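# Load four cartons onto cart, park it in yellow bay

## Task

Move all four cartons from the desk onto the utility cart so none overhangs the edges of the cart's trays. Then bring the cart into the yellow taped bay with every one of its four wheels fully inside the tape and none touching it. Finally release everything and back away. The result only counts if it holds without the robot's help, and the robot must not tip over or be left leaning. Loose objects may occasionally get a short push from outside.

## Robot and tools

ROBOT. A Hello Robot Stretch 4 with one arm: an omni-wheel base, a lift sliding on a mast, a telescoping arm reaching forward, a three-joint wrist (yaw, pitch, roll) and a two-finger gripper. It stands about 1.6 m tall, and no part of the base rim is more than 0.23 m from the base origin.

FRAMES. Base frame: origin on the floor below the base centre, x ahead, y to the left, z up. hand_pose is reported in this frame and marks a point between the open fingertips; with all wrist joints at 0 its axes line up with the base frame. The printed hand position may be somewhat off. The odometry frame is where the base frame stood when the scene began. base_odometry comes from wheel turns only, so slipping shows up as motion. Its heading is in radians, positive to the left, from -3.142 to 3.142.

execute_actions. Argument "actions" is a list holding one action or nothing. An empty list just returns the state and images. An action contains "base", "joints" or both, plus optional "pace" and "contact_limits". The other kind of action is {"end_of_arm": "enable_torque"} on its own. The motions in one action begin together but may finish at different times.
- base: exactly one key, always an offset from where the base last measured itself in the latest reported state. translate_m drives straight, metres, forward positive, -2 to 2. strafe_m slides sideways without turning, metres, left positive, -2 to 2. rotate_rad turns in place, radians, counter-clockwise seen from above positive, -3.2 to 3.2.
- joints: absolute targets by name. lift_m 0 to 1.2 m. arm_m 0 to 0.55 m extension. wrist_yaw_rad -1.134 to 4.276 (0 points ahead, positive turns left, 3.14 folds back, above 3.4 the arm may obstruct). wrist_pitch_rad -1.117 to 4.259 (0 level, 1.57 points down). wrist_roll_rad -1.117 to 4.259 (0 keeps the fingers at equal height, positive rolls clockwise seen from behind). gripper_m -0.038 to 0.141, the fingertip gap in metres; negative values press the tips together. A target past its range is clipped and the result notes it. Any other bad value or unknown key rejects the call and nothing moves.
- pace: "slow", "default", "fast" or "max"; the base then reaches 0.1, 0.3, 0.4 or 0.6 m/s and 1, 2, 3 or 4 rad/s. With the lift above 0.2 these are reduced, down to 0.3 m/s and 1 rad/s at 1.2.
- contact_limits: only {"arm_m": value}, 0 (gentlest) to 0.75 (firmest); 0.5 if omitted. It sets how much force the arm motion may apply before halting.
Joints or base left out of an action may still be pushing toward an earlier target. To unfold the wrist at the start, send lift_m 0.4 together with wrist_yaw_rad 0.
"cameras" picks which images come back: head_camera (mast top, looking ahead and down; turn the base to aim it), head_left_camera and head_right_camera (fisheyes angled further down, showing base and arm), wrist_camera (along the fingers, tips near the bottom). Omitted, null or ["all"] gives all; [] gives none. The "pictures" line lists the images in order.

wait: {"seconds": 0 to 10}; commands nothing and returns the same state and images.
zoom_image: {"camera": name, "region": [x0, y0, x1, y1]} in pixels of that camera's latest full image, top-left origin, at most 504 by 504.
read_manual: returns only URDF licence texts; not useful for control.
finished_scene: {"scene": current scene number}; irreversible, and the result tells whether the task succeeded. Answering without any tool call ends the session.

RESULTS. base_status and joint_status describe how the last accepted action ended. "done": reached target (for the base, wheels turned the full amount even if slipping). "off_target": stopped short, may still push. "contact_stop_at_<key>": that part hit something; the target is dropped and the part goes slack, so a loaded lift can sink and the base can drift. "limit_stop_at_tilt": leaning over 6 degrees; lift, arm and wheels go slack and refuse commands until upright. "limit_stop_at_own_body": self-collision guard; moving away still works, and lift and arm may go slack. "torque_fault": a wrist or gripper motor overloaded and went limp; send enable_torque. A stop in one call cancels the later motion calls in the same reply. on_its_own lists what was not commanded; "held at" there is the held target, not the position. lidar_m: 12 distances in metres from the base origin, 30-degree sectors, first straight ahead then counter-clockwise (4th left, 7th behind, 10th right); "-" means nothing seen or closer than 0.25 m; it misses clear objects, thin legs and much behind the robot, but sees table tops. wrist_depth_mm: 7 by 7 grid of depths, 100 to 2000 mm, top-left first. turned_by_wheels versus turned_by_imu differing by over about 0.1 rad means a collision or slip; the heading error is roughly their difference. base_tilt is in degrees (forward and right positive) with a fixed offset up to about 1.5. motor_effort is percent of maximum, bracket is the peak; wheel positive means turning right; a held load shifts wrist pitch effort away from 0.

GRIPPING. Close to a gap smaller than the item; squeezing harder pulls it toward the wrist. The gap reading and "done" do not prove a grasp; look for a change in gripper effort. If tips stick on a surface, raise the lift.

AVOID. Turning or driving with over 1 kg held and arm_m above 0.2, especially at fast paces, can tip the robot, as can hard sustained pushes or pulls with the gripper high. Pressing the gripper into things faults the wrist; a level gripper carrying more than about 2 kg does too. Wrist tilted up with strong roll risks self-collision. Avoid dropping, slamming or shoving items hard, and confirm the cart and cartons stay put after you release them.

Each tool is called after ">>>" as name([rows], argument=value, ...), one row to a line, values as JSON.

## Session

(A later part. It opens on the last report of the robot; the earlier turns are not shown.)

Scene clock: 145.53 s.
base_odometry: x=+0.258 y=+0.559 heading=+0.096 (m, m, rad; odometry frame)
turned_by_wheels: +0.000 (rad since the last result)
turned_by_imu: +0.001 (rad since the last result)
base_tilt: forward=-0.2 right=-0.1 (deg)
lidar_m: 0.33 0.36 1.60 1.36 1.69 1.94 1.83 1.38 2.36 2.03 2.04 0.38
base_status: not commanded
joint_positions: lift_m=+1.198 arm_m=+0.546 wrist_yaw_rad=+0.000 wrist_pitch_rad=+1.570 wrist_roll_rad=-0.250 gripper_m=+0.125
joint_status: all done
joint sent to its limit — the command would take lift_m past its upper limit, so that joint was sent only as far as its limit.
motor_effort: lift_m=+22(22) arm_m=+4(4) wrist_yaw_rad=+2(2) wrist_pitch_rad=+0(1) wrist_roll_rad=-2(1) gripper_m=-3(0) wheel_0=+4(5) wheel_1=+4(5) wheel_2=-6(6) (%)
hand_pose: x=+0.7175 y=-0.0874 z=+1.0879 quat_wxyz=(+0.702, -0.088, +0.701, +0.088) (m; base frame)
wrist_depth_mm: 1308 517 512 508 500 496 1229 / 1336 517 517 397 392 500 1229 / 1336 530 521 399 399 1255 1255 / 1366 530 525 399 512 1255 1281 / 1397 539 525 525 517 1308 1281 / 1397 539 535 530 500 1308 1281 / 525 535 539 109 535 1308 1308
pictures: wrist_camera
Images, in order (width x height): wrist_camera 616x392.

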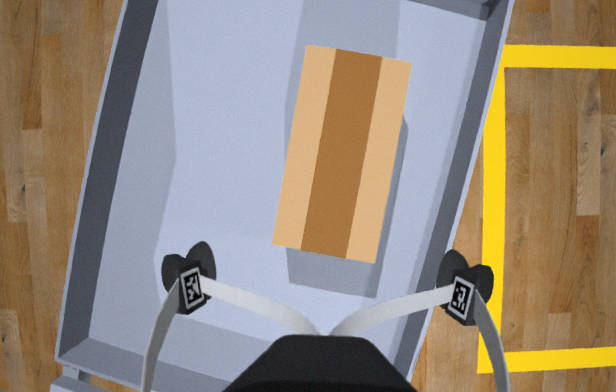

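>>> execute_actions([
  {"base":{"translate_m":-0.8},"joints":{"arm_m":0.1,"wrist_roll_rad":1.57,"gripper_m":0.14}},
], cameras=[])

>>> execute_actions([
  {"base":{"strafe_m":-0.16}},
], cameras=[])

>>> execute_actions([
  {"base":{"rotate_rad":-2.93}},
], cameras=[])

>>> execute_actions([
  {"base":{"strafe_m":-0.23}},
], cameras=[])

>>> execute_actions([
  {"base":{"translate_m":0.3},"joints":{"arm_m":0.45,"lift_m":1.16}},
], cameras=["wrist_camera","head_camera"])

Scene clock: 162.93 s.
base_odometry: x=-0.538 y=+0.483 heading=+0.096 (m, m, rad; odometry frame)
turned_by_wheels: +0.000 (rad since the last result)
turned_by_imu: +0.003 (rad since the last result)
base_tilt: forward=-0.1 right=+0.1 (deg)
lidar_m: 1.15 2.70 1.39 1.45 1.45 0.68 0.58 0.59 0.70 2.21 2.28 2.62
base_status: done
joint_positions: lift_m=+1.198 arm_m=+0.101 wrist_yaw_rad=+0.000 wrist_pitch_rad=+1.570 wrist_roll_rad=+1.570 gripper_m=+0.140
joint_status: all done
motor_effort: lift_m=+22(22) arm_m=-4(5) wrist_yaw_rad=+2(1) wrist_pitch_rad=+0(1) wrist_roll_rad=+0(3) gripper_m=-2(2) wheel_0=-3(7) wheel_1=-3(10) wheel_2=+2(13) (%)
hand_pose: x=+0.2718 y=-0.0874 z=+1.0879 quat_wxyz=(+0.500, +0.500, +0.500, -0.500) (m; base frame)
wrist_depth_mm: 1308 1308 1281 1308 1255 1255 1229 / 1336 1281 1308 1308 1308 1281 1281 / 1308 1308 1308 1281 1308 1255 1281 / 1366 1308 1308 1281 1078 1098 1308 / 1366 1336 1336 1336 1098 1308 1281 / 1336 1366 1366 1336 1118 211 1308 / 1366 1366 1366 109 1336 1336 1281
pictures: none
No camera images: the call's "cameras" was empty. Leave "cameras" out to get every camera's image.

Scene clock: 164.70 s.
base_odometry: x=-0.523 y=+0.324 heading=+0.096 (m, m, rad; odometry frame)
turned_by_wheels: +0.000 (rad since the last result)
turned_by_imu: +0.000 (rad since the last result)
base_tilt: forward=-0.2 right=+0.1 (deg)
lidar_m: 1.15 1.23 1.59 1.61 1.61 0.64 0.55 0.52 0.66 2.08 2.08 2.45
base_status: done
joint_positions: lift_m=+1.198 arm_m=+0.101 wrist_yaw_rad=+0.000 wrist_pitch_rad=+1.570 wrist_roll_rad=+1.570 gripper_m=+0.140
joint_status: not commanded
motor_effort: lift_m=+22(22) arm_m=-4(5) wrist_yaw_rad=+2(2) wrist_pitch_rad=+0(1) wrist_roll_rad=-1(0) gripper_m=-1(1) wheel_0=+1(8) wheel_1=-1(16) wheel_2=+0(3) (%)
hand_pose: x=+0.2718 y=-0.0874 z=+1.0879 quat_wxyz=(+0.500, +0.500, +0.500, -0.500) (m; base frame)
wrist_depth_mm: 1308 1281 1281 1308 1255 1255 1229 / 1308 1281 1308 1255 1308 1255 1281 / 1366 1308 1336 1281 1308 1281 1255 / 1336 1336 1336 1308 1098 1098 1281 / 1336 1308 1308 1308 1078 1281 1308 / 1336 1336 1336 1308 1098 212 1281 / 1397 1397 1336 108 1281 1336 1336
pictures: none
No camera images: the call's "cameras" was empty. Leave "cameras" out to get every camera's image.

Scene clock: 168.90 s.
base_odometry: x=-0.523 y=+0.323 heading=-2.833 (m, m, rad; odometry frame)
turned_by_wheels: -2.929 (rad since the last result)
turned_by_imu: -3.012 (rad since the last result)
base_tilt: forward=-0.1 right=+0.0 (deg)
lidar_m: 0.53 0.54 0.72 2.09 2.14 2.73 1.14 2.10 1.59 1.61 0.88 0.59
base_status: done
joint_positions: lift_m=+1.198 arm_m=+0.101 wrist_yaw_rad=+0.000 wrist_pitch_rad=+1.570 wrist_roll_rad=+1.570 gripper_m=+0.140
joint_status: not commanded
motor_effort: lift_m=+22(22) arm_m=-4(5) wrist_yaw_rad=+2(2) wrist_pitch_rad=+0(0) wrist_roll_rad=+0(0) gripper_m=+1(1) wheel_0=+6(4) wheel_1=+4(8) wheel_2=+5(7) (%)
hand_pose: x=+0.2719 y=-0.0874 z=+1.0880 quat_wxyz=(+0.500, +0.500, +0.500, -0.500) (m; base frame)
wrist_depth_mm: 1160 1281 1308 1281 1308 1255 1255 / 1281 1308 1308 1281 1281 1281 1255 / 1336 1308 1308 1255 1308 1281 1281 / 1308 1336 1308 1336 1098 1098 1281 / 1336 1308 1336 1308 1098 1281 1308 / 1366 1366 1308 1336 1078 212 1281 / 404 1366 1366 109 1308 1308 1308
pictures: none
No camera images: the call's "cameras" was empty. Leave "cameras" out to get every camera's image.

Scene clock: 170.97 s.
base_odometry: x=-0.592 y=+0.543 heading=-2.833 (m, m, rad; odometry frame)
turned_by_wheels: +0.000 (rad since the last result)
turned_by_imu: +0.000 (rad since the last result)
base_tilt: forward=+0.0 right=+0.0 (deg)
lidar_m: 0.56 0.57 0.77 2.31 2.38 1.23 1.21 1.74 1.39 1.38 1.40 0.60
base_status: done
joint_positions: lift_m=+1.198 arm_m=+0.101 wrist_yaw_rad=+0.000 wrist_pitch_rad=+1.570 wrist_roll_rad=+1.570 gripper_m=+0.140
joint_status: not commanded
motor_effort: lift_m=+21(22) arm_m=-4(5) wrist_yaw_rad=+2(2) wrist_pitch_rad=+0(0) wrist_roll_rad=+0(0) gripper_m=+0(0) wheel_0=+0(9) wheel_1=-3(14) wheel_2=+0(3) (%)
hand_pose: x=+0.2719 y=-0.0874 z=+1.0880 quat_wxyz=(+0.500, +0.500, +0.500, -0.500) (m; base frame)
wrist_depth_mm: 1308 1308 1281 1281 1281 1255 1255 / 1336 1308 1336 1308 1281 1255 1281 / 1308 1308 1308 1336 1308 1308 1255 / 1308 1336 1336 1308 1098 1098 1281 / 1336 1336 1336 1336 1098 1281 1281 / 1366 1336 1366 1336 1098 212 1308 / 1366 1397 1308 109 1336 1366 1308
pictures: none
No camera images: the call's "cameras" was empty. Leave "cameras" out to get every camera's image.

Scene clock: 173.43 s.
base_odometry: x=-0.878 y=+0.452 heading=-2.833 (m, m, rad; odometry frame)
turned_by_wheels: +0.000 (rad since the last result)
turned_by_imu: +0.001 (rad since the last result)
base_tilt: forward=-0.2 right=-0.1 (deg)
lidar_m: 0.25 0.27 0.38 0.83 2.41 1.51 1.48 1.72 1.48 1.34 0.45 0.29
base_status: done
joint_positions: lift_m=+1.160 arm_m=+0.449 wrist_yaw_rad=+0.000 wrist_pitch_rad=+1.570 wrist_roll_rad=+1.570 gripper_m=+0.140
joint_status: all done
motor_effort: lift_m=+13(21) arm_m=+4(7) wrist_yaw_rad=+1(0) wrist_pitch_rad=+0(3) wrist_roll_rad=+0(0) gripper_m=+0(2) wheel_0=+3(7) wheel_1=+3(9) wheel_2=-1(12) (%)
hand_pose: x=+0.6203 y=-0.0874 z=+1.0501 quat_wxyz=(+0.501, +0.500, +0.500, -0.499) (m; base frame)
wrist_depth_mm: 327 324 206 204 202 315 314 / 329 327 207 205 204 315 317 / 332 329 208 207 206 319 317 / 334 332 210 209 324 324 320 / 334 332 329 327 327 324 322 / 340 338 330 330 329 212 324 / 342 338 336 109 330 329 325
pictures: head_camera, wrist_camera
Images, in order (width x height): head_camera 420x560, wrist_camera 616x392.

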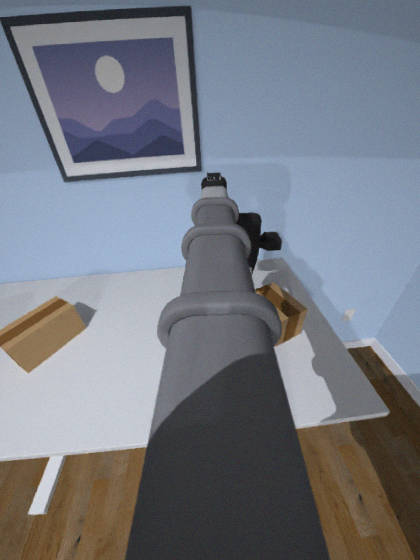

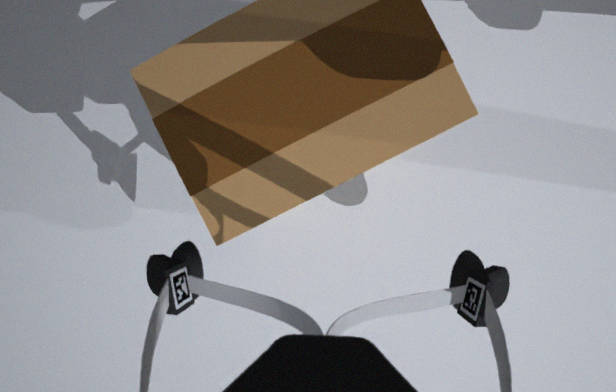

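>>> execute_actions([
  {"joints":{"wrist_roll_rad":2.67}},
])

Scene clock: 198.17 s.
base_odometry: x=-0.878 y=+0.452 heading=-2.833 (m, m, rad; odometry frame)
turned_by_wheels: +0.000 (rad since the last result)
turned_by_imu: +0.001 (rad since the last result)
base_tilt: forward=-0.2 right=+0.0 (deg)
lidar_m: 0.25 0.28 0.35 0.83 2.42 1.51 1.51 1.72 1.47 1.35 0.44 0.27
base_status: not commanded
joint_positions: lift_m=+1.160 arm_m=+0.449 wrist_yaw_rad=+0.001 wrist_pitch_rad=+1.569 wrist_roll_rad=+2.669 gripper_m=+0.140
joint_status: all done
motor_effort: lift_m=+13(13) arm_m=+4(5) wrist_yaw_rad=-1(2) wrist_pitch_rad=+3(6) wrist_roll_rad=+1(9) gripper_m=-3(2) wheel_0=+3(3) wheel_1=+3(3) wheel_2=-1(1) (%)
hand_pose: x=+0.6207 y=-0.0874 z=+1.0501 quat_wxyz=(+0.166, +0.688, +0.166, -0.687) (m; base frame)
wrist_depth_mm: 212 211 259 324 319 317 315 / 213 211 239 324 320 319 315 / 214 213 220 325 324 320 317 / 215 213 212 327 324 322 319 / 338 214 330 329 327 322 322 / 342 338 334 330 327 324 322 / 342 340 336 109 329 327 322
pictures: head_camera, head_left_camera, head_right_camera, wrist_camera
Images, in order (width x height): head_camera 420x560, head_left_camera 420x672, head_right_camera 420x672, wrist_camera 616x392.

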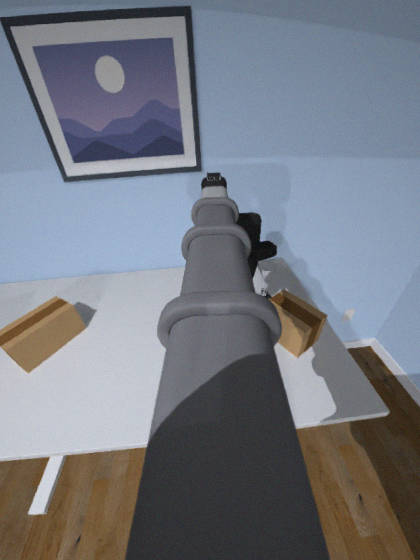

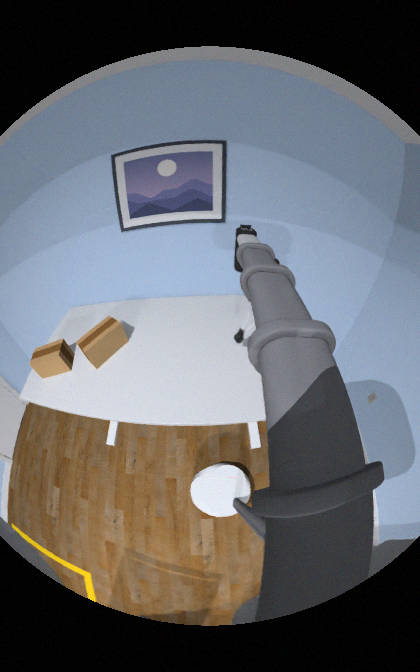

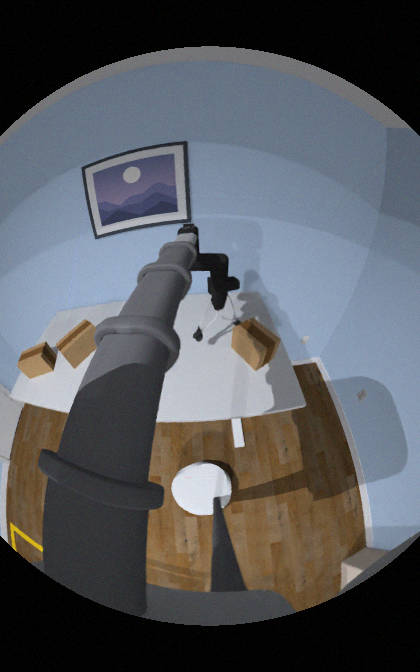

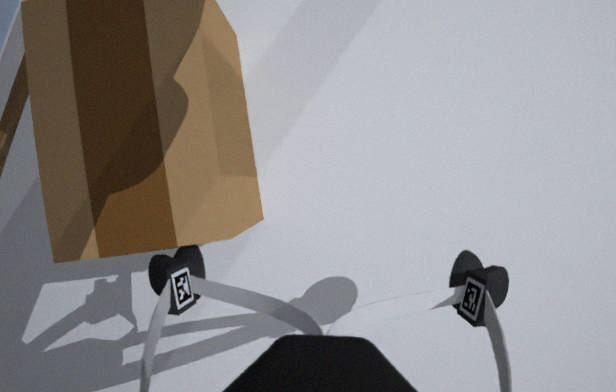

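>>> execute_actions([
  {"base":{"strafe_m":-0.085},"joints":{"arm_m":0.492}},
], cameras=[])

>>> execute_actions([
  {"base":{"strafe_m":-0.033},"joints":{"arm_m":0.428},"pace":"slow"},
], cameras=["wrist_camera"])

Scene clock: 206.23 s.
base_odometry: x=-0.904 y=+0.532 heading=-2.833 (m, m, rad; odometry frame)
turned_by_wheels: +0.000 (rad since the last result)
turned_by_imu: +0.001 (rad since the last result)
base_tilt: forward=+0.0 right=+0.0 (deg)
lidar_m: 0.27 0.30 0.37 0.85 2.52 1.53 1.52 1.55 1.39 1.26 0.44 0.29
base_status: done
joint_positions: lift_m=+1.160 arm_m=+0.491 wrist_yaw_rad=+0.000 wrist_pitch_rad=+1.569 wrist_roll_rad=+2.670 gripper_m=+0.140
joint_status: all done
motor_effort: lift_m=+13(13) arm_m=+4(5) wrist_yaw_rad=+0(0) wrist_pitch_rad=+2(4) wrist_roll_rad=+0(0) gripper_m=+0(2) wheel_0=+1(9) wheel_1=-3(9) wheel_2=+0(0) (%)
hand_pose: x=+0.6626 y=-0.0874 z=+1.0501 quat_wxyz=(+0.166, +0.688, +0.165, -0.687) (m; base frame)
wrist_depth_mm: 1308 1308 208 206 319 317 315 / 1308 330 209 207 320 319 317 / 1308 332 211 208 324 320 319 / 1308 334 212 210 324 322 319 / 1008 338 220 327 325 324 320 / 340 338 334 329 327 211 324 / 342 340 336 109 329 325 325
pictures: none
No camera images: the call's "cameras" was empty. Leave "cameras" out to get every camera's image.

Scene clock: 208.13 s.
base_odometry: x=-0.914 y=+0.564 heading=-2.833 (m, m, rad; odometry frame)
turned_by_wheels: +0.000 (rad since the last result)
turned_by_imu: +0.000 (rad since the last result)
base_tilt: forward=-0.2 right=+0.0 (deg)
lidar_m: 0.26 0.26 0.38 0.86 2.51 1.53 1.52 1.51 1.35 1.23 1.26 0.30
base_status: done
joint_positions: lift_m=+1.160 arm_m=+0.429 wrist_yaw_rad=+0.001 wrist_pitch_rad=+1.569 wrist_roll_rad=+2.670 gripper_m=+0.140
joint_status: all done
motor_effort: lift_m=+13(13) arm_m=-5(5) wrist_yaw_rad=+0(0) wrist_pitch_rad=+3(4) wrist_roll_rad=+0(0) gripper_m=+1(1) wheel_0=+2(9) wheel_1=-4(9) wheel_2=+0(0) (%)
hand_pose: x=+0.6004 y=-0.0874 z=+1.0501 quat_wxyz=(+0.166, +0.688, +0.165, -0.687) (m; base frame)
wrist_depth_mm: 1281 1281 325 207 205 317 315 / 1308 1308 327 208 206 317 317 / 1308 1281 327 208 206 320 317 / 1281 334 212 210 208 322 320 / 1229 336 212 211 324 322 320 / 917 338 332 212 327 212 324 / 525 340 336 109 330 325 324
pictures: wrist_camera
Images, in order (width x height): wrist_camera 616x392.

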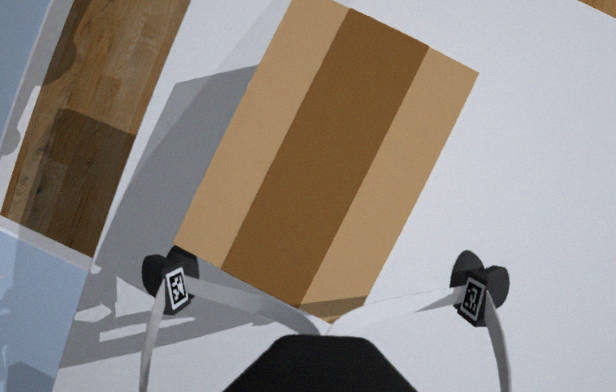

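>>> execute_actions([
  {"joints":{"wrist_roll_rad":3.1},"pace":"slow"},
], cameras=["wrist_camera"])

Scene clock: 212.37 s.
base_odometry: x=-0.914 y=+0.564 heading=-2.833 (m, m, rad; odometry frame)
turned_by_wheels: +0.000 (rad since the last result)
turned_by_imu: +0.001 (rad since the last result)
base_tilt: forward=-0.3 right=+0.0 (deg)
lidar_m: 0.26 0.26 0.35 0.87 2.54 1.52 1.53 1.49 1.32 1.23 1.26 0.32
base_status: not commanded
joint_positions: lift_m=+1.160 arm_m=+0.429 wrist_yaw_rad=+0.001 wrist_pitch_rad=+1.569 wrist_roll_rad=+3.099 gripper_m=+0.140
joint_status: all done
motor_effort: lift_m=+13(13) arm_m=-5(5) wrist_yaw_rad=-1(1) wrist_pitch_rad=+4(4) wrist_roll_rad=+1(6) gripper_m=+0(1) wheel_0=+2(2) wheel_1=-4(4) wheel_2=+0(0) (%)
hand_pose: x=+0.6004 y=-0.0874 z=+1.0501 quat_wxyz=(+0.015, +0.708, +0.015, -0.706) (m; base frame)
wrist_depth_mm: 1308 332 210 207 206 315 314 / 1308 332 210 207 206 319 314 / 1308 334 211 208 208 320 317 / 1308 334 212 209 324 320 317 / 1336 338 213 211 325 320 320 / 1308 338 332 330 327 211 320 / 1281 342 336 109 329 325 322
pictures: wrist_camera
Images, in order (width x height): wrist_camera 616x392.

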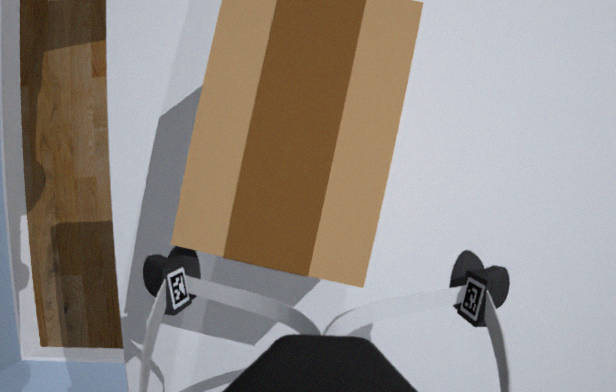

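>>> execute_actions([
  {"base":{"strafe_m":-0.03},"joints":{"wrist_roll_rad":3.2},"pace":"slow"},
], cameras=[])

>>> execute_actions([
  {"joints":{"arm_m":0.36},"pace":"slow"},
], cameras=["wrist_camera"])

Scene clock: 218.53 s.
base_odometry: x=-0.923 y=+0.592 heading=-2.834 (m, m, rad; odometry frame)
turned_by_wheels: +0.000 (rad since the last result)
turned_by_imu: +0.001 (rad since the last result)
base_tilt: forward=-0.2 right=+0.0 (deg)
lidar_m: 0.27 0.29 0.39 0.86 2.54 1.55 1.53 1.46 1.32 1.20 1.23 0.32
base_status: done
joint_positions: lift_m=+1.160 arm_m=+0.429 wrist_yaw_rad=+0.000 wrist_pitch_rad=+1.569 wrist_roll_rad=+3.200 gripper_m=+0.140
joint_status: all done
motor_effort: lift_m=+13(13) arm_m=-5(5) wrist_yaw_rad=+1(1) wrist_pitch_rad=+2(4) wrist_roll_rad=+0(4) gripper_m=+0(0) wheel_0=+2(7) wheel_1=-4(7) wheel_2=+0(0) (%)
hand_pose: x=+0.6001 y=-0.0874 z=+1.0501 quat_wxyz=(-0.020, +0.707, -0.020, -0.706) (m; base frame)
wrist_depth_mm: 1281 332 327 207 205 315 314 / 1308 334 329 207 206 319 314 / 1308 332 330 208 206 319 314 / 1308 1308 332 208 208 320 317 / 1336 1308 332 210 209 320 319 / 1308 1308 336 330 325 212 322 / 1281 1336 334 109 327 325 322
pictures: none
No camera images: the call's "cameras" was empty. Leave "cameras" out to get every camera's image.

Scene clock: 220.47 s.
base_odometry: x=-0.923 y=+0.592 heading=-2.834 (m, m, rad; odometry frame)
turned_by_wheels: +0.000 (rad since the last result)
turned_by_imu: +0.001 (rad since the last result)
base_tilt: forward=-0.1 right=+0.1 (deg)
lidar_m: 0.27 0.27 0.41 0.89 2.57 1.55 1.55 1.45 1.32 1.20 1.22 0.31
base_status: not commanded
joint_positions: lift_m=+1.160 arm_m=+0.361 wrist_yaw_rad=+0.000 wrist_pitch_rad=+1.570 wrist_roll_rad=+3.200 gripper_m=+0.140
joint_status: all done
motor_effort: lift_m=+13(13) arm_m=-5(3) wrist_yaw_rad=+1(0) wrist_pitch_rad=+2(2) wrist_roll_rad=+0(0) gripper_m=+0(0) wheel_0=+2(2) wheel_1=-5(5) wheel_2=+0(0) (%)
hand_pose: x=+0.5321 y=-0.0874 z=+1.0501 quat_wxyz=(-0.020, +0.707, -0.020, -0.706) (m; base frame)
wrist_depth_mm: 1308 1281 329 324 320 315 312 / 1281 332 329 324 320 319 315 / 1336 336 332 209 207 319 317 / 1336 334 332 209 207 319 317 / 1308 1308 334 211 208 320 320 / 1336 1308 213 210 210 211 320 / 1336 1336 336 109 210 324 320
pictures: wrist_camera
Images, in order (width x height): wrist_camera 616x392.

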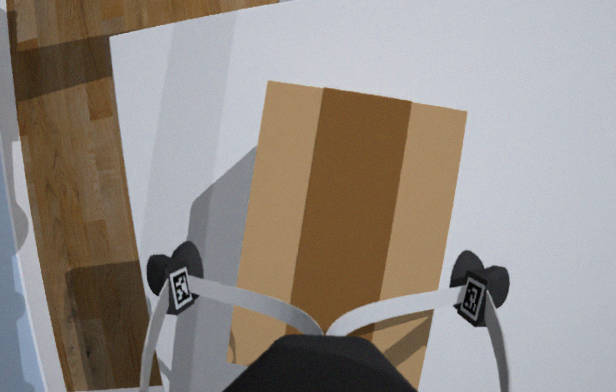

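Good. Grasp.

>>> execute_actions([
  {"joints":{"lift_m":1.14}},
], cameras=[])

>>> execute_actions([
  {"joints":{"gripper_m":0.03}},
], cameras=[])

>>> execute_actions([
  {"joints":{"lift_m":1.2,"arm_m":0.1,"wrist_roll_rad":2.89}},
], cameras=["head_camera","wrist_camera"])

Scene clock: 228.20 s.
base_odometry: x=-0.923 y=+0.592 heading=-2.834 (m, m, rad; odometry frame)
turned_by_wheels: +0.000 (rad since the last result)
turned_by_imu: +0.001 (rad since the last result)
base_tilt: forward=-0.2 right=+0.1 (deg)
lidar_m: 0.25 0.28 0.38 0.88 2.55 1.53 1.55 1.47 1.28 1.21 1.22 0.31
base_status: not commanded
joint_positions: lift_m=+1.140 arm_m=+0.361 wrist_yaw_rad=+0.000 wrist_pitch_rad=+1.570 wrist_roll_rad=+3.200 gripper_m=+0.140
joint_status: all done
motor_effort: lift_m=+12(14) arm_m=-5(4) wrist_yaw_rad=+1(1) wrist_pitch_rad=+1(2) wrist_roll_rad=+0(0) gripper_m=+0(1) wheel_0=+3(3) wheel_1=-5(4) wheel_2=+0(0) (%)
hand_pose: x=+0.5321 y=-0.0874 z=+1.0302 quat_wxyz=(-0.020, +0.707, -0.020, -0.706) (m; base frame)
wrist_depth_mm: 1281 310 309 304 301 297 293 / 1281 312 310 189 300 298 297 / 1281 312 310 189 187 300 297 / 1308 315 310 191 188 301 298 / 1281 317 224 191 189 301 301 / 1281 1308 195 191 190 206 300 / 1308 1336 315 109 190 306 301
pictures: none
No camera images: the call's "cameras" was empty. Leave "cameras" out to get every camera's image.

Scene clock: 230.30 s.
base_odometry: x=-0.923 y=+0.592 heading=-2.834 (m, m, rad; odometry frame)
turned_by_wheels: +0.000 (rad since the last result)
turned_by_imu: +0.001 (rad since the last result)
base_tilt: forward=-0.2 right=+0.0 (deg)
lidar_m: 0.28 0.30 0.41 0.86 2.57 1.54 1.55 1.46 1.29 1.18 1.24 0.31
base_status: not commanded
joint_positions: lift_m=+1.140 arm_m=+0.361 wrist_yaw_rad=+0.000 wrist_pitch_rad=+1.569 wrist_roll_rad=+3.200 gripper_m=+0.031
joint_status: all done
motor_effort: lift_m=+14(14) arm_m=-4(5) wrist_yaw_rad=+1(1) wrist_pitch_rad=+2(3) wrist_roll_rad=+0(1) gripper_m=-32(29) wheel_0=+3(2) wheel_1=-5(5) wheel_2=+0(0) (%)
hand_pose: x=+0.5321 y=-0.0874 z=+1.0300 quat_wxyz=(-0.021, +0.707, -0.021, -0.706) (m; base frame)
wrist_depth_mm: 1281 310 309 303 298 297 293 / 1308 310 307 177 175 298 294 / 1308 314 309 175 173 298 296 / 1308 315 177 174 171 300 297 / 1308 315 175 173 170 301 298 / 1308 176 173 170 168 172 300 / 1308 317 172 109 167 303 -
pictures: none
No camera images: the call's "cameras" was empty. Leave "cameras" out to get every camera's image.

Scene clock: 232.20 s.
base_odometry: x=-0.923 y=+0.592 heading=-2.834 (m, m, rad; odometry frame)
turned_by_wheels: +0.000 (rad since the last result)
turned_by_imu: +0.001 (rad since the last result)
base_tilt: forward=-0.2 right=+0.0 (deg)
lidar_m: 0.28 0.27 0.39 0.90 2.58 1.57 1.54 1.42 1.30 1.20 1.23 0.36
base_status: not commanded
joint_positions: lift_m=+1.198 arm_m=+0.101 wrist_yaw_rad=+0.000 wrist_pitch_rad=+1.570 wrist_roll_rad=+2.890 gripper_m=+0.031
joint_status: all done
joint sent to its limit — the command would take lift_m past its upper limit, so that joint was sent only as far as its limit.
motor_effort: lift_m=+24(25) arm_m=-5(7) wrist_yaw_rad=+2(0) wrist_pitch_rad=+1(3) wrist_roll_rad=-2(5) gripper_m=-31(31) wheel_0=+3(3) wheel_1=-5(5) wheel_2=+0(0) (%)
hand_pose: x=+0.2720 y=-0.0874 z=+1.0878 quat_wxyz=(+0.089, +0.702, +0.088, -0.701) (m; base frame)
wrist_depth_mm: 1336 1336 1308 1308 1255 1281 1281 / 1336 1336 1308 177 176 1281 1255 / 1336 1336 1308 175 174 1281 1308 / 1366 1336 177 174 172 1255 1281 / 1336 1336 175 172 170 1281 1308 / 1397 176 174 170 169 172 1281 / 1366 375 172 109 166 362 -
pictures: head_camera, wrist_camera
Images, in order (width x height): head_camera 420x560, wrist_camera 616x392.

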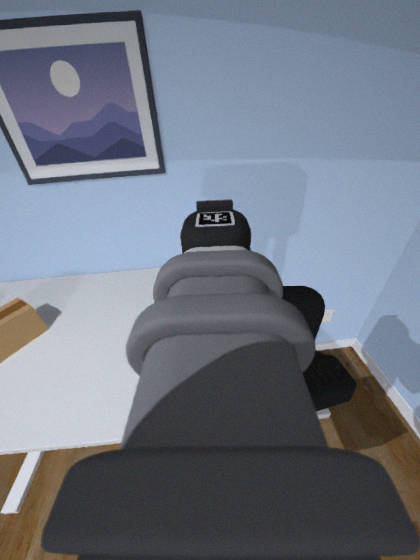

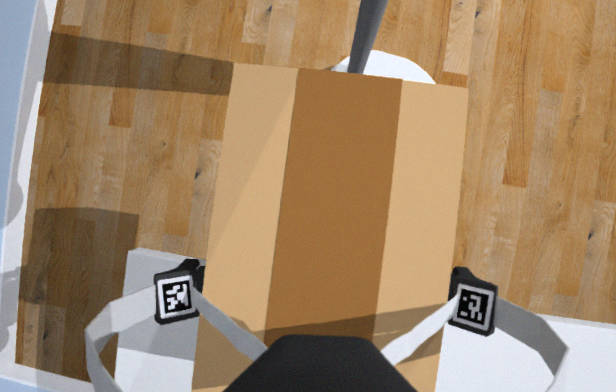

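>>> execute_actions([
  {"base":{"translate_m":-0.30}},
], cameras=[])

>>> execute_actions([
  {"base":{"strafe_m":0.376}},
], cameras=[])

>>> execute_actions([
  {"base":{"rotate_rad":2.93}},
], cameras=[])

>>> execute_actions([
  {"base":{"translate_m":0.8},"joints":{"arm_m":0.4}},
], cameras=["head_camera","wrist_camera"])

Scene clock: 243.57 s.
base_odometry: x=-0.637 y=+0.683 heading=-2.834 (m, m, rad; odometry frame)
turned_by_wheels: +0.000 (rad since the last result)
turned_by_imu: +0.002 (rad since the last result)
base_tilt: forward=-0.1 right=-0.1 (deg)
lidar_m: 0.56 0.59 0.80 2.44 2.55 1.21 1.22 1.53 1.25 1.23 1.26 0.64
base_status: done
joint_positions: lift_m=+1.198 arm_m=+0.101 wrist_yaw_rad=+0.000 wrist_pitch_rad=+1.569 wrist_roll_rad=+2.890 gripper_m=+0.031
joint_status: not commanded
motor_effort: lift_m=+24(24) arm_m=-4(4) wrist_yaw_rad=+2(2) wrist_pitch_rad=+2(3) wrist_roll_rad=-2(2) gripper_m=-31(32) wheel_0=-2(6) wheel_1=-2(8) wheel_2=+3(12) (%)
hand_pose: x=+0.2720 y=-0.0874 z=+1.0878 quat_wxyz=(+0.089, +0.702, +0.089, -0.701) (m; base frame)
wrist_depth_mm: 1336 1336 1308 1308 1255 1281 1281 / 1336 1336 1336 177 175 1255 1255 / 1308 1336 1308 175 174 1281 1229 / 1308 1336 177 174 172 1281 1255 / 1366 1366 175 172 171 1281 1281 / 1366 175 174 170 169 172 1281 / 1366 1336 172 108 167 1308 1281
pictures: none
No camera images: the call's "cameras" was empty. Leave "cameras" out to get every camera's image.

Scene clock: 246.13 s.
base_odometry: x=-0.523 y=+0.325 heading=-2.834 (m, m, rad; odometry frame)
turned_by_wheels: +0.000 (rad since the last result)
turned_by_imu: +0.001 (rad since the last result)
base_tilt: forward=-0.1 right=+0.0 (deg)
lidar_m: 0.54 0.56 0.72 2.07 2.14 2.76 1.14 2.11 1.58 1.61 0.92 0.60
base_status: done
joint_positions: lift_m=+1.198 arm_m=+0.101 wrist_yaw_rad=+0.000 wrist_pitch_rad=+1.569 wrist_roll_rad=+2.890 gripper_m=+0.031
joint_status: not commanded
motor_effort: lift_m=+23(24) arm_m=-4(4) wrist_yaw_rad=+1(2) wrist_pitch_rad=+2(2) wrist_roll_rad=-2(3) gripper_m=-33(30) wheel_0=-1(11) wheel_1=+1(5) wheel_2=+0(2) (%)
hand_pose: x=+0.2721 y=-0.0874 z=+1.0878 quat_wxyz=(+0.089, +0.702, +0.089, -0.701) (m; base frame)
wrist_depth_mm: 1336 1336 1308 1308 1308 1255 1255 / 1336 1336 1308 177 175 1255 1255 / 1336 1308 1336 175 173 1281 1281 / 1366 1366 177 174 172 1281 1281 / 1336 1336 175 172 170 1281 1281 / 1366 176 173 170 169 172 1281 / 1397 1336 173 109 167 1308 1281
pictures: none
No camera images: the call's "cameras" was empty. Leave "cameras" out to get every camera's image.

Scene clock: 250.33 s.
base_odometry: x=-0.523 y=+0.325 heading=+0.096 (m, m, rad; odometry frame)
turned_by_wheels: +2.929 (rad since the last result)
turned_by_imu: +3.015 (rad since the last result)
base_tilt: forward=-0.1 right=+0.1 (deg)
lidar_m: 1.15 1.21 1.54 1.62 1.62 0.65 0.54 0.55 0.65 2.08 2.08 2.46
base_status: done
joint_positions: lift_m=+1.198 arm_m=+0.101 wrist_yaw_rad=+0.000 wrist_pitch_rad=+1.569 wrist_roll_rad=+2.890 gripper_m=+0.031
joint_status: not commanded
motor_effort: lift_m=+23(23) arm_m=-4(4) wrist_yaw_rad=+2(1) wrist_pitch_rad=+3(2) wrist_roll_rad=-2(2) gripper_m=-33(32) wheel_0=-2(7) wheel_1=-4(4) wheel_2=-4(10) (%)
hand_pose: x=+0.2721 y=-0.0874 z=+1.0878 quat_wxyz=(+0.089, +0.702, +0.088, -0.701) (m; base frame)
wrist_depth_mm: 1336 1336 1281 1281 1281 1229 1255 / 1336 1308 1308 177 175 1281 1255 / 1336 1308 1336 175 173 1281 1255 / 1366 1366 177 174 171 1281 1281 / 1366 1366 175 172 171 1308 1281 / 1366 176 173 171 169 173 1308 / 1397 1366 172 109 167 1336 1281
pictures: none
No camera images: the call's "cameras" was empty. Leave "cameras" out to get every camera's image.

Scene clock: 254.47 s.
base_odometry: x=+0.273 y=+0.401 heading=+0.096 (m, m, rad; odometry frame)
turned_by_wheels: +0.000 (rad since the last result)
turned_by_imu: +0.000 (rad since the last result)
base_tilt: forward=-0.1 right=+0.1 (deg)
lidar_m: 0.36 0.36 0.53 1.53 1.83 1.55 1.56 1.33 2.21 1.89 1.88 0.47
base_status: done
joint_positions: lift_m=+1.198 arm_m=+0.399 wrist_yaw_rad=+0.000 wrist_pitch_rad=+1.569 wrist_roll_rad=+2.890 gripper_m=+0.031
joint_status: all done
motor_effort: lift_m=+23(23) arm_m=+4(4) wrist_yaw_rad=+1(3) wrist_pitch_rad=+3(4) wrist_roll_rad=-2(3) gripper_m=-32(32) wheel_0=+2(8) wheel_1=+1(8) wheel_2=-3(13) (%)
hand_pose: x=+0.5706 y=-0.0874 z=+1.0878 quat_wxyz=(+0.089, +0.702, +0.089, -0.701) (m; base frame)
wrist_depth_mm: 1336 1308 1308 1308 1078 1255 1255 / 1366 1308 1308 177 175 1281 1255 / 1336 1336 1308 176 173 439 1255 / 1366 1308 177 174 172 508 508 / 1366 1336 175 172 170 508 508 / 1366 176 174 170 169 172 508 / 1397 1336 172 109 167 517 -
pictures: head_camera, wrist_camera
Images, in order (width x height): head_camera 420x560, wrist_camera 616x392.

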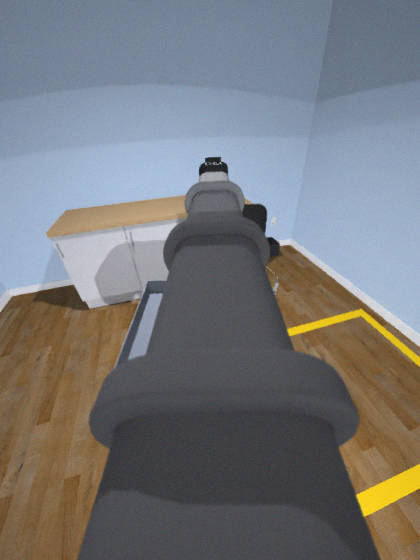

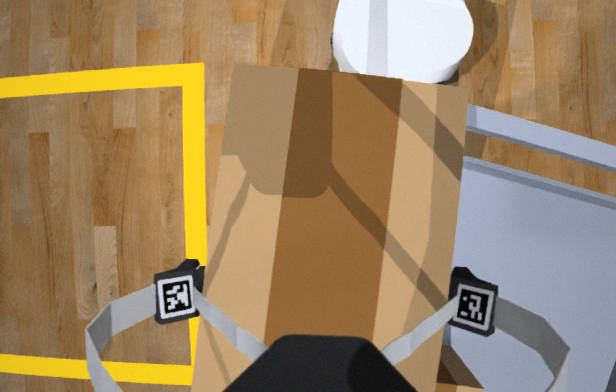

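>>> execute_actions([
  {"base":{"strafe_m":0.2},"joints":{"arm_m":0.44}},
], cameras=["head_left_camera","wrist_camera"])

Scene clock: 260.50 s.
base_odometry: x=+0.254 y=+0.600 heading=+0.095 (m, m, rad; odometry frame)
turned_by_wheels: +0.000 (rad since the last result)
turned_by_imu: +0.002 (rad since the last result)
base_tilt: forward=-0.1 right=+0.1 (deg)
lidar_m: 0.36 0.37 1.58 1.34 1.62 1.90 1.82 1.37 2.40 2.08 2.06 0.37
base_status: done
joint_positions: lift_m=+1.198 arm_m=+0.439 wrist_yaw_rad=+0.000 wrist_pitch_rad=+1.569 wrist_roll_rad=+2.890 gripper_m=+0.031
joint_status: all done
motor_effort: lift_m=+23(23) arm_m=+5(5) wrist_yaw_rad=+1(1) wrist_pitch_rad=+2(3) wrist_roll_rad=-2(2) gripper_m=-31(34) wheel_0=-2(10) wheel_1=+1(5) wheel_2=+0(2) (%)
hand_pose: x=+0.6105 y=-0.0874 z=+1.0878 quat_wxyz=(+0.089, +0.702, +0.089, -0.701) (m; base frame)
wrist_depth_mm: 1336 1308 891 452 1078 1255 1255 / 1336 1308 466 177 175 436 1255 / 1366 1336 455 175 173 500 466 / 1336 1308 177 174 172 508 500 / 1366 1336 175 172 170 512 1308 / 1397 176 174 171 168 173 1255 / 1366 535 172 109 166 517 1281
pictures: head_left_camera, wrist_camera
Images, in order (width x height): head_left_camera 420x672, wrist_camera 616x392.

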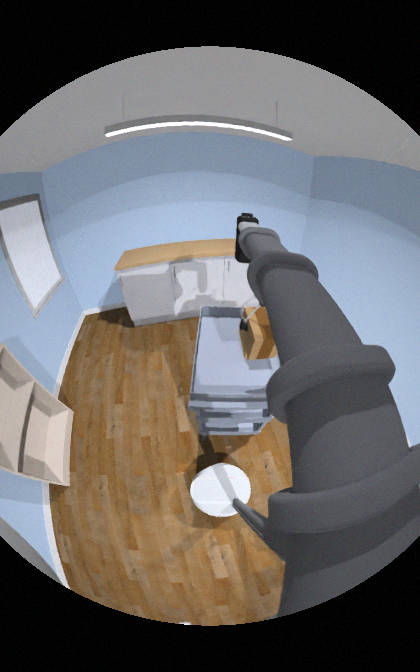

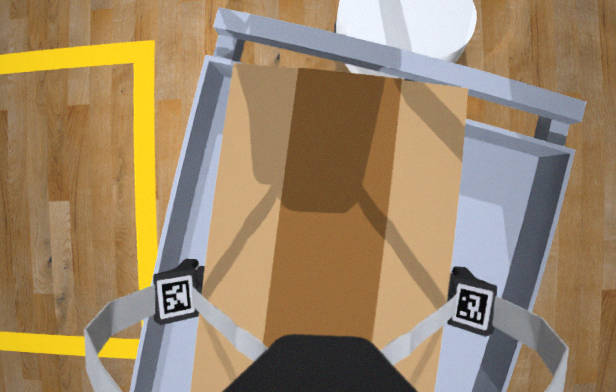

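>>> execute_actions([
  {"base":{"strafe_m":0.14},"joints":{"arm_m":0.46}},
], cameras=["head_left_camera","wrist_camera"])

Scene clock: 270.90 s.
base_odometry: x=+0.240 y=+0.740 heading=+0.096 (m, m, rad; odometry frame)
turned_by_wheels: +0.000 (rad since the last result)
turned_by_imu: +0.002 (rad since the last result)
base_tilt: forward=-0.2 right=+0.0 (deg)
lidar_m: 0.35 1.87 1.42 1.20 1.24 1.73 1.82 1.42 1.70 2.21 0.53 0.38
base_status: done
joint_positions: lift_m=+1.198 arm_m=+0.459 wrist_yaw_rad=+0.000 wrist_pitch_rad=+1.569 wrist_roll_rad=+2.890 gripper_m=+0.031
joint_status: all done
motor_effort: lift_m=+23(23) arm_m=+5(4) wrist_yaw_rad=+1(1) wrist_pitch_rad=+3(3) wrist_roll_rad=-2(2) gripper_m=-33(32) wheel_0=+1(8) wheel_1=+3(12) wheel_2=+0(0) (%)
hand_pose: x=+0.6305 y=-0.0874 z=+1.0878 quat_wxyz=(+0.089, +0.702, +0.089, -0.701) (m; base frame)
wrist_depth_mm: 1336 500 917 459 455 1255 1229 / 1336 530 521 177 175 1281 1255 / 1336 530 521 176 173 1255 1281 / 1366 530 177 174 172 1308 1281 / 530 413 175 172 170 1308 1281 / 535 176 173 170 168 172 1281 / 539 418 171 109 167 1281 1281
pictures: head_left_camera, wrist_camera
Images, in order (width x height): head_left_camera 420x672, wrist_camera 616x392.

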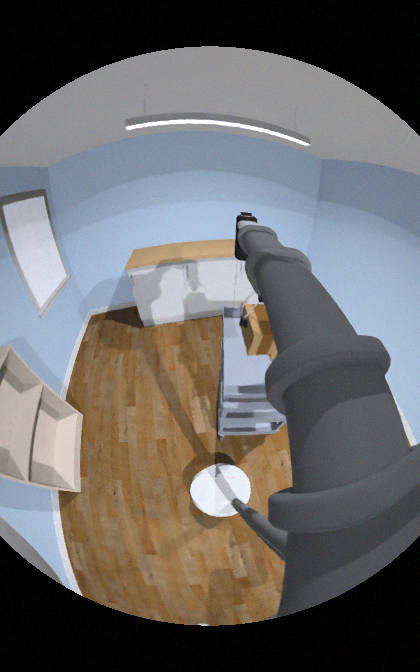

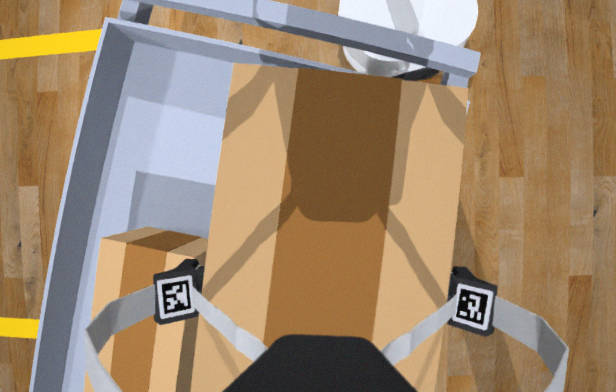

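>>> execute_actions([
  {"joints":{"lift_m":1.06},"pace":"slow"},
], cameras=["wrist_camera"])

Scene clock: 277.40 s.
base_odometry: x=+0.240 y=+0.740 heading=+0.096 (m, m, rad; odometry frame)
turned_by_wheels: +0.000 (rad since the last result)
turned_by_imu: +0.002 (rad since the last result)
base_tilt: forward=-0.2 right=+0.0 (deg)
lidar_m: 0.36 1.87 1.42 1.20 1.20 1.75 1.43 1.41 1.67 2.18 0.52 0.37
base_status: not commanded
joint_positions: lift_m=+1.060 arm_m=+0.459 wrist_yaw_rad=+0.000 wrist_pitch_rad=+1.569 wrist_roll_rad=+2.890 gripper_m=+0.031
joint_status: all done
motor_effort: lift_m=+14(20) arm_m=+5(5) wrist_yaw_rad=+1(1) wrist_pitch_rad=+2(2) wrist_roll_rad=-2(2) gripper_m=-33(31) wheel_0=+1(0) wheel_1=+3(3) wheel_2=+0(0) (%)
hand_pose: x=+0.6305 y=-0.0874 z=+0.9500 quat_wxyz=(+0.089, +0.702, +0.089, -0.701) (m; base frame)
wrist_depth_mm: 382 387 379 351 345 325 1138 / 389 387 382 177 175 327 1118 / 392 389 384 175 173 327 1118 / 394 389 177 173 172 343 1138 / 336 377 174 172 171 1160 1138 / 274 175 173 170 168 172 1138 / 276 290 172 109 166 1138 -
pictures: wrist_camera
Images, in order (width x height): wrist_camera 616x392.

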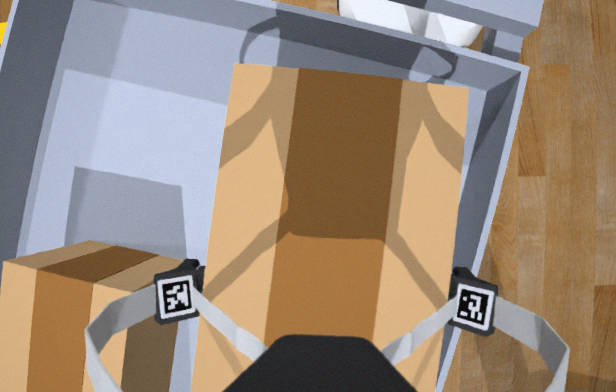

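Fits. Place.

>>> execute_actions([
  {"joints":{"lift_m":1.0},"pace":"slow"},
], cameras=[])

>>> execute_actions([
  {"joints":{"gripper_m":0.125}},
], cameras=[])

>>> execute_actions([
  {"joints":{"lift_m":1.16}},
], cameras=["wrist_camera"])

Scene clock: 284.03 s.
base_odometry: x=+0.240 y=+0.740 heading=+0.096 (m, m, rad; odometry frame)
turned_by_wheels: +0.000 (rad since the last result)
turned_by_imu: +0.001 (rad since the last result)
base_tilt: forward=-0.3 right=+0.0 (deg)
lidar_m: 0.35 1.86 1.43 1.19 1.19 1.76 1.43 1.40 1.68 2.22 0.51 0.38
base_status: not commanded
joint_positions: lift_m=+1.000 arm_m=+0.459 wrist_yaw_rad=+0.000 wrist_pitch_rad=+1.569 wrist_roll_rad=+2.890 gripper_m=+0.031
joint_status: all done
motor_effort: lift_m=+15(16) arm_m=+5(4) wrist_yaw_rad=+1(2) wrist_pitch_rad=+3(2) wrist_roll_rad=-2(2) gripper_m=-32(34) wheel_0=+0(1) wheel_1=+3(3) wheel_2=+0(0) (%)
hand_pose: x=+0.6305 y=-0.0874 z=+0.8900 quat_wxyz=(+0.089, +0.702, +0.089, -0.701) (m; base frame)
wrist_depth_mm: 329 325 322 319 300 267 266 / 330 327 324 178 175 312 274 / 330 327 324 176 173 298 1060 / 334 330 177 174 171 285 1078 / 330 330 175 172 170 274 1078 / 219 175 173 170 169 172 1098 / 214 291 172 109 166 298 -
pictures: none
No camera images: the call's "cameras" was empty. Leave "cameras" out to get every camera's image.

Scene clock: 285.87 s.
base_odometry: x=+0.240 y=+0.740 heading=+0.096 (m, m, rad; odometry frame)
turned_by_wheels: +0.000 (rad since the last result)
turned_by_imu: +0.001 (rad since the last result)
base_tilt: forward=-0.1 right=+0.1 (deg)
lidar_m: 0.36 1.87 1.39 1.19 1.19 1.74 1.43 1.43 1.67 2.21 0.51 0.36
base_status: not commanded
joint_positions: lift_m=+1.000 arm_m=+0.459 wrist_yaw_rad=+0.000 wrist_pitch_rad=+1.570 wrist_roll_rad=+2.890 gripper_m=+0.125
joint_status: all done
motor_effort: lift_m=+14(14) arm_m=+4(4) wrist_yaw_rad=+1(1) wrist_pitch_rad=+2(2) wrist_roll_rad=-2(2) gripper_m=-3(32) wheel_0=+1(1) wheel_1=+3(3) wheel_2=+0(0) (%)
hand_pose: x=+0.6305 y=-0.0874 z=+0.8900 quat_wxyz=(+0.089, +0.702, +0.089, -0.701) (m; base frame)
wrist_depth_mm: 329 325 320 320 300 266 266 / 330 327 324 320 317 317 274 / 332 329 325 204 203 315 1060 / 332 332 327 206 204 317 1078 / 334 330 208 207 204 278 1078 / 219 262 209 207 205 251 1098 / 214 270 330 109 206 285 1078
pictures: none
No camera images: the call's "cameras" was empty. Leave "cameras" out to get every camera's image.

Scene clock: 287.60 s.
base_odometry: x=+0.240 y=+0.740 heading=+0.096 (m, m, rad; odometry frame)
turned_by_wheels: +0.000 (rad since the last result)
turned_by_imu: +0.001 (rad since the last result)
base_tilt: forward=-0.1 right=+0.0 (deg)
lidar_m: 0.34 1.87 1.43 1.19 1.19 1.76 1.82 1.42 1.66 2.22 0.52 0.36
base_status: not commanded
joint_positions: lift_m=+1.160 arm_m=+0.459 wrist_yaw_rad=+0.000 wrist_pitch_rad=+1.570 wrist_roll_rad=+2.890 gripper_m=+0.125
joint_status: all done
motor_effort: lift_m=+22(25) arm_m=+4(4) wrist_yaw_rad=+1(1) wrist_pitch_rad=+2(2) wrist_roll_rad=-2(2) gripper_m=+1(1) wheel_0=+1(0) wheel_1=+3(3) wheel_2=+0(0) (%)
hand_pose: x=+0.6305 y=-0.0874 z=+1.0493 quat_wxyz=(+0.089, +0.702, +0.089, -0.701) (m; base frame)
wrist_depth_mm: 1281 462 480 1255 407 1138 1229 / 1308 488 484 477 473 1229 1255 / 473 492 488 366 473 1229 1205 / 473 492 488 364 477 1255 1229 / 466 377 488 366 439 1229 1229 / 466 375 452 368 430 1229 1205 / 462 379 492 109 484 1255 1229
pictures: wrist_camera
Images, in order (width x height): wrist_camera 616x392.

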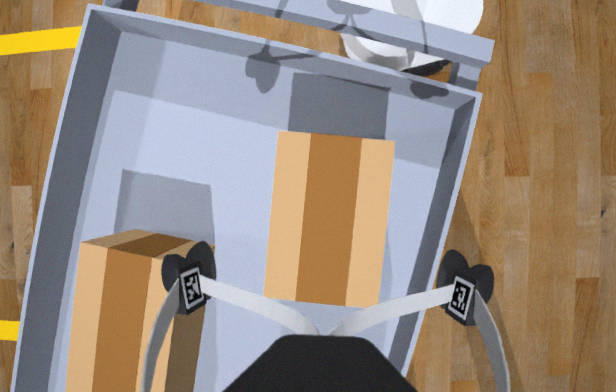

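>>> execute_actions([
  {"base":{"translate_m":-0.8},"joints":{"arm_m":0.1,"wrist_roll_rad":1.57,"gripper_m":0.14}},
], cameras=[])

>>> execute_actions([
  {"base":{"rotate_rad":-2.93}},
], cameras=["head_camera"])

Scene clock: 301.37 s.
base_odometry: x=-0.556 y=+0.663 heading=+0.095 (m, m, rad; odometry frame)
turned_by_wheels: +0.000 (rad since the last result)
turned_by_imu: +0.003 (rad since the last result)
base_tilt: forward=-0.1 right=+0.0 (deg)
lidar_m: 1.17 2.62 1.24 1.31 1.29 1.49 0.63 0.62 0.75 2.41 2.44 1.22
base_status: done
joint_positions: lift_m=+1.160 arm_m=+0.101 wrist_yaw_rad=+0.000 wrist_pitch_rad=+1.570 wrist_roll_rad=+1.570 gripper_m=+0.140
joint_status: all done
motor_effort: lift_m=+22(22) arm_m=-4(5) wrist_yaw_rad=+2(1) wrist_pitch_rad=+0(1) wrist_roll_rad=-2(9) gripper_m=-1(1) wheel_0=-3(6) wheel_1=-3(10) wheel_2=+2(11) (%)
hand_pose: x=+0.2719 y=-0.0874 z=+1.0494 quat_wxyz=(+0.500, +0.500, +0.500, -0.500) (m; base frame)
wrist_depth_mm: 1308 1255 1255 1255 1281 1229 1229 / 1281 1281 1281 1281 1229 1229 1205 / 1281 1255 1255 1281 1255 1255 1205 / 1281 1281 1281 1281 1060 1060 1255 / 1308 1281 1281 1308 1042 1060 1255 / 1308 1308 1308 1281 1060 212 1255 / 1336 1366 1336 109 1281 1281 1281
pictures: none
No camera images: the call's "cameras" was empty. Leave "cameras" out to get every camera's image.

Scene clock: 305.27 s.
base_odometry: x=-0.556 y=+0.663 heading=-2.834 (m, m, rad; odometry frame)
turned_by_wheels: -2.929 (rad since the last result)
turned_by_imu: -3.012 (rad since the last result)
base_tilt: forward=-0.2 right=+0.0 (deg)
lidar_m: 0.63 0.64 0.84 2.41 2.49 1.17 1.16 1.61 1.24 1.26 1.32 0.69
base_status: done
joint_positions: lift_m=+1.160 arm_m=+0.101 wrist_yaw_rad=+0.000 wrist_pitch_rad=+1.570 wrist_roll_rad=+1.570 gripper_m=+0.140
joint_status: not commanded
motor_effort: lift_m=+22(22) arm_m=-5(4) wrist_yaw_rad=+2(2) wrist_pitch_rad=+0(0) wrist_roll_rad=-2(3) gripper_m=+0(0) wheel_0=+2(6) wheel_1=+2(10) wheel_2=+4(9) (%)
hand_pose: x=+0.2719 y=-0.0874 z=+1.0494 quat_wxyz=(+0.500, +0.500, +0.500, -0.500) (m; base frame)
wrist_depth_mm: 1281 1255 1255 1281 1255 1229 1229 / 1281 1281 1255 1229 1229 1255 1229 / 1281 1281 1281 1281 1255 1229 1229 / 1281 1281 1281 1281 1060 1042 1281 / 1336 1308 1308 1281 1060 1060 1229 / 1308 1308 1308 1281 1060 211 1255 / 1336 1308 1308 108 1281 1281 1281
pictures: head_camera
Images, in order (width x height): head_camera 420x560.

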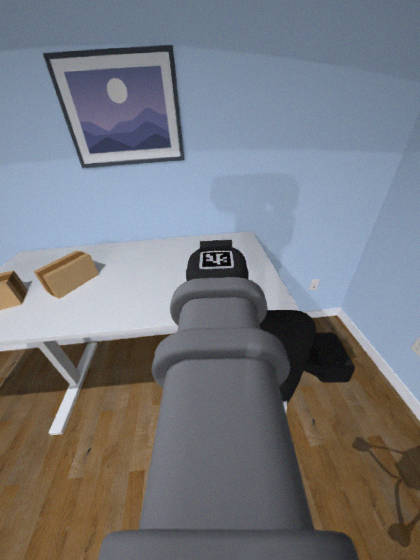

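>>> execute_actions([
  {"base":{"strafe_m":0.7}},
], cameras=[])

>>> execute_actions([
  {"base":{"translate_m":0.3},"joints":{"arm_m":0.45}},
], cameras=["head_camera","wrist_camera"])

Scene clock: 316.37 s.
base_odometry: x=-0.344 y=-0.004 heading=-2.834 (m, m, rad; odometry frame)
turned_by_wheels: +0.000 (rad since the last result)
turned_by_imu: +0.003 (rad since the last result)
base_tilt: forward=-0.1 right=+0.0 (deg)
lidar_m: 0.56 0.56 1.78 1.68 1.75 2.23 1.16 1.22 1.89 1.98 0.92 0.63
base_status: done
joint_positions: lift_m=+1.160 arm_m=+0.101 wrist_yaw_rad=+0.000 wrist_pitch_rad=+1.570 wrist_roll_rad=+1.570 gripper_m=+0.140
joint_status: not commanded
motor_effort: lift_m=+21(22) arm_m=-4(4) wrist_yaw_rad=+2(2) wrist_pitch_rad=+0(0) wrist_roll_rad=-3(2) gripper_m=-1(0) wheel_0=+0(9) wheel_1=+1(8) wheel_2=+0(3) (%)
hand_pose: x=+0.2719 y=-0.0874 z=+1.0494 quat_wxyz=(+0.500, +0.500, +0.500, -0.500) (m; base frame)
wrist_depth_mm: 1281 1281 1229 1255 1255 1229 1229 / 1281 1281 1255 1255 1255 1229 1205 / 1281 1281 1255 1255 1255 1229 1229 / 1308 1308 1255 1281 1060 1042 1255 / 1308 1281 1308 1255 1060 1060 1255 / 1336 1308 1255 1308 1060 212 1255 / 1308 1255 1281 109 1281 1281 1255
pictures: none
No camera images: the call's "cameras" was empty. Leave "cameras" out to get every camera's image.

Scene clock: 318.83 s.
base_odometry: x=-0.630 y=-0.095 heading=-2.834 (m, m, rad; odometry frame)
turned_by_wheels: +0.000 (rad since the last result)
turned_by_imu: +0.000 (rad since the last result)
base_tilt: forward=-0.1 right=+0.1 (deg)
lidar_m: 0.26 0.26 0.38 1.74 1.80 2.30 1.45 1.51 2.03 1.94 0.40 0.26
base_status: done
joint_positions: lift_m=+1.160 arm_m=+0.449 wrist_yaw_rad=+0.000 wrist_pitch_rad=+1.571 wrist_roll_rad=+1.570 gripper_m=+0.140
joint_status: all done
motor_effort: lift_m=+21(21) arm_m=+5(5) wrist_yaw_rad=+2(4) wrist_pitch_rad=-2(4) wrist_roll_rad=-2(2) gripper_m=-1(0) wheel_0=+1(8) wheel_1=+1(7) wheel_2=-2(13) (%)
hand_pose: x=+0.6201 y=-0.0874 z=+1.0494 quat_wxyz=(+0.500, +0.500, +0.500, -0.500) (m; base frame)
wrist_depth_mm: 325 324 322 319 319 315 314 / 329 325 325 322 319 317 315 / 329 329 325 324 320 317 317 / 332 330 327 327 322 320 320 / 334 334 330 329 325 324 324 / 338 334 213 286 327 324 324 / 340 277 213 109 263 330 325
pictures: head_camera, wrist_camera
Images, in order (width x height): head_camera 420x560, wrist_camera 616x392.

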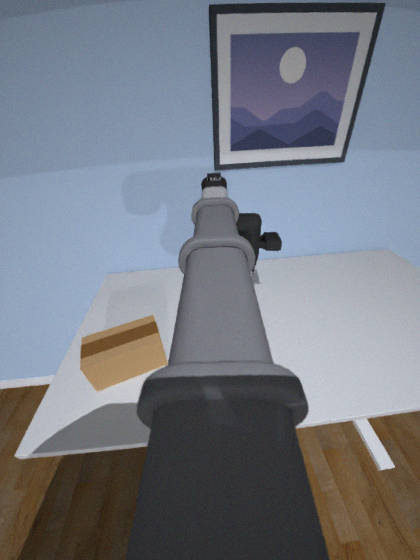

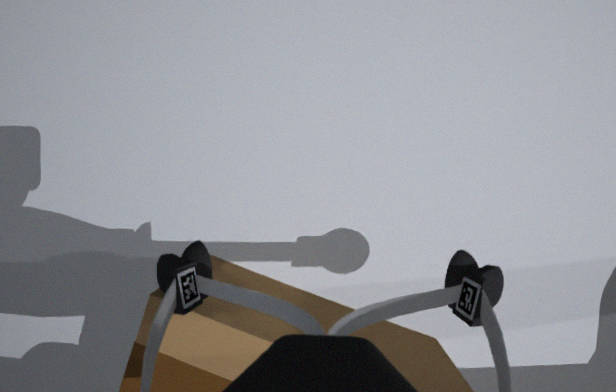

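>>> execute_actions([
  {"joints":{"lift_m":1.2}},
], cameras=[])

>>> execute_actions([
  {"joints":{"wrist_roll_rad":3.49}},
], cameras=["wrist_camera"])

Scene clock: 330.03 s.
base_odometry: x=-0.630 y=-0.095 heading=-2.834 (m, m, rad; odometry frame)
turned_by_wheels: +0.000 (rad since the last result)
turned_by_imu: +0.001 (rad since the last result)
base_tilt: forward=-0.2 right=+0.0 (deg)
lidar_m: 0.25 0.28 0.37 1.73 1.77 2.31 1.43 1.55 2.02 1.95 0.44 0.28
base_status: not commanded
joint_positions: lift_m=+1.198 arm_m=+0.449 wrist_yaw_rad=+0.000 wrist_pitch_rad=+1.570 wrist_roll_rad=+1.570 gripper_m=+0.140
joint_status: all done
joint sent to its limit — the command would take lift_m past its upper limit, so that joint was sent only as far as its limit.
motor_effort: lift_m=+22(23) arm_m=+5(5) wrist_yaw_rad=+3(3) wrist_pitch_rad=-1(2) wrist_roll_rad=-2(2) gripper_m=-1(1) wheel_0=+1(1) wheel_1=+1(1) wheel_2=-2(2) (%)
hand_pose: x=+0.6202 y=-0.0874 z=+1.0879 quat_wxyz=(+0.500, +0.500, +0.500, -0.500) (m; base frame)
wrist_depth_mm: 362 364 357 355 353 351 349 / 366 364 362 359 355 353 351 / 370 368 364 362 359 355 353 / 373 368 368 366 362 359 355 / 377 373 366 368 364 359 359 / 377 377 251 285 322 211 362 / 382 377 253 109 262 366 364
pictures: none
No camera images: the call's "cameras" was empty. Leave "cameras" out to get every camera's image.

Scene clock: 331.73 s.
base_odometry: x=-0.630 y=-0.095 heading=-2.834 (m, m, rad; odometry frame)
turned_by_wheels: +0.000 (rad since the last result)
turned_by_imu: +0.001 (rad since the last result)
base_tilt: forward=-0.1 right=+0.1 (deg)
lidar_m: 0.25 0.28 0.35 1.72 1.74 2.26 1.45 1.52 2.05 1.94 0.43 0.27
base_status: not commanded
joint_positions: lift_m=+1.198 arm_m=+0.449 wrist_yaw_rad=+0.000 wrist_pitch_rad=+1.570 wrist_roll_rad=+3.490 gripper_m=+0.140
joint_status: all done
motor_effort: lift_m=+22(22) arm_m=+5(5) wrist_yaw_rad=+2(3) wrist_pitch_rad=+0(1) wrist_roll_rad=+0(5) gripper_m=-1(1) wheel_0=+1(1) wheel_1=+1(1) wheel_2=-2(2) (%)
hand_pose: x=+0.6202 y=-0.0874 z=+1.0879 quat_wxyz=(-0.122, +0.697, -0.122, -0.696) (m; base frame)
wrist_depth_mm: 375 370 364 362 355 349 336 / 377 370 368 362 357 240 349 / 379 375 368 364 243 240 239 / 379 377 370 364 244 241 240 / 382 375 370 368 246 242 297 / 382 377 373 366 247 211 297 / 387 379 375 109 247 244 243
pictures: wrist_camera
Images, in order (width x height): wrist_camera 616x392.

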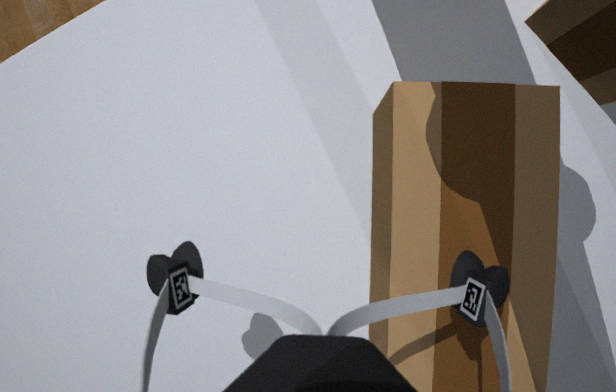

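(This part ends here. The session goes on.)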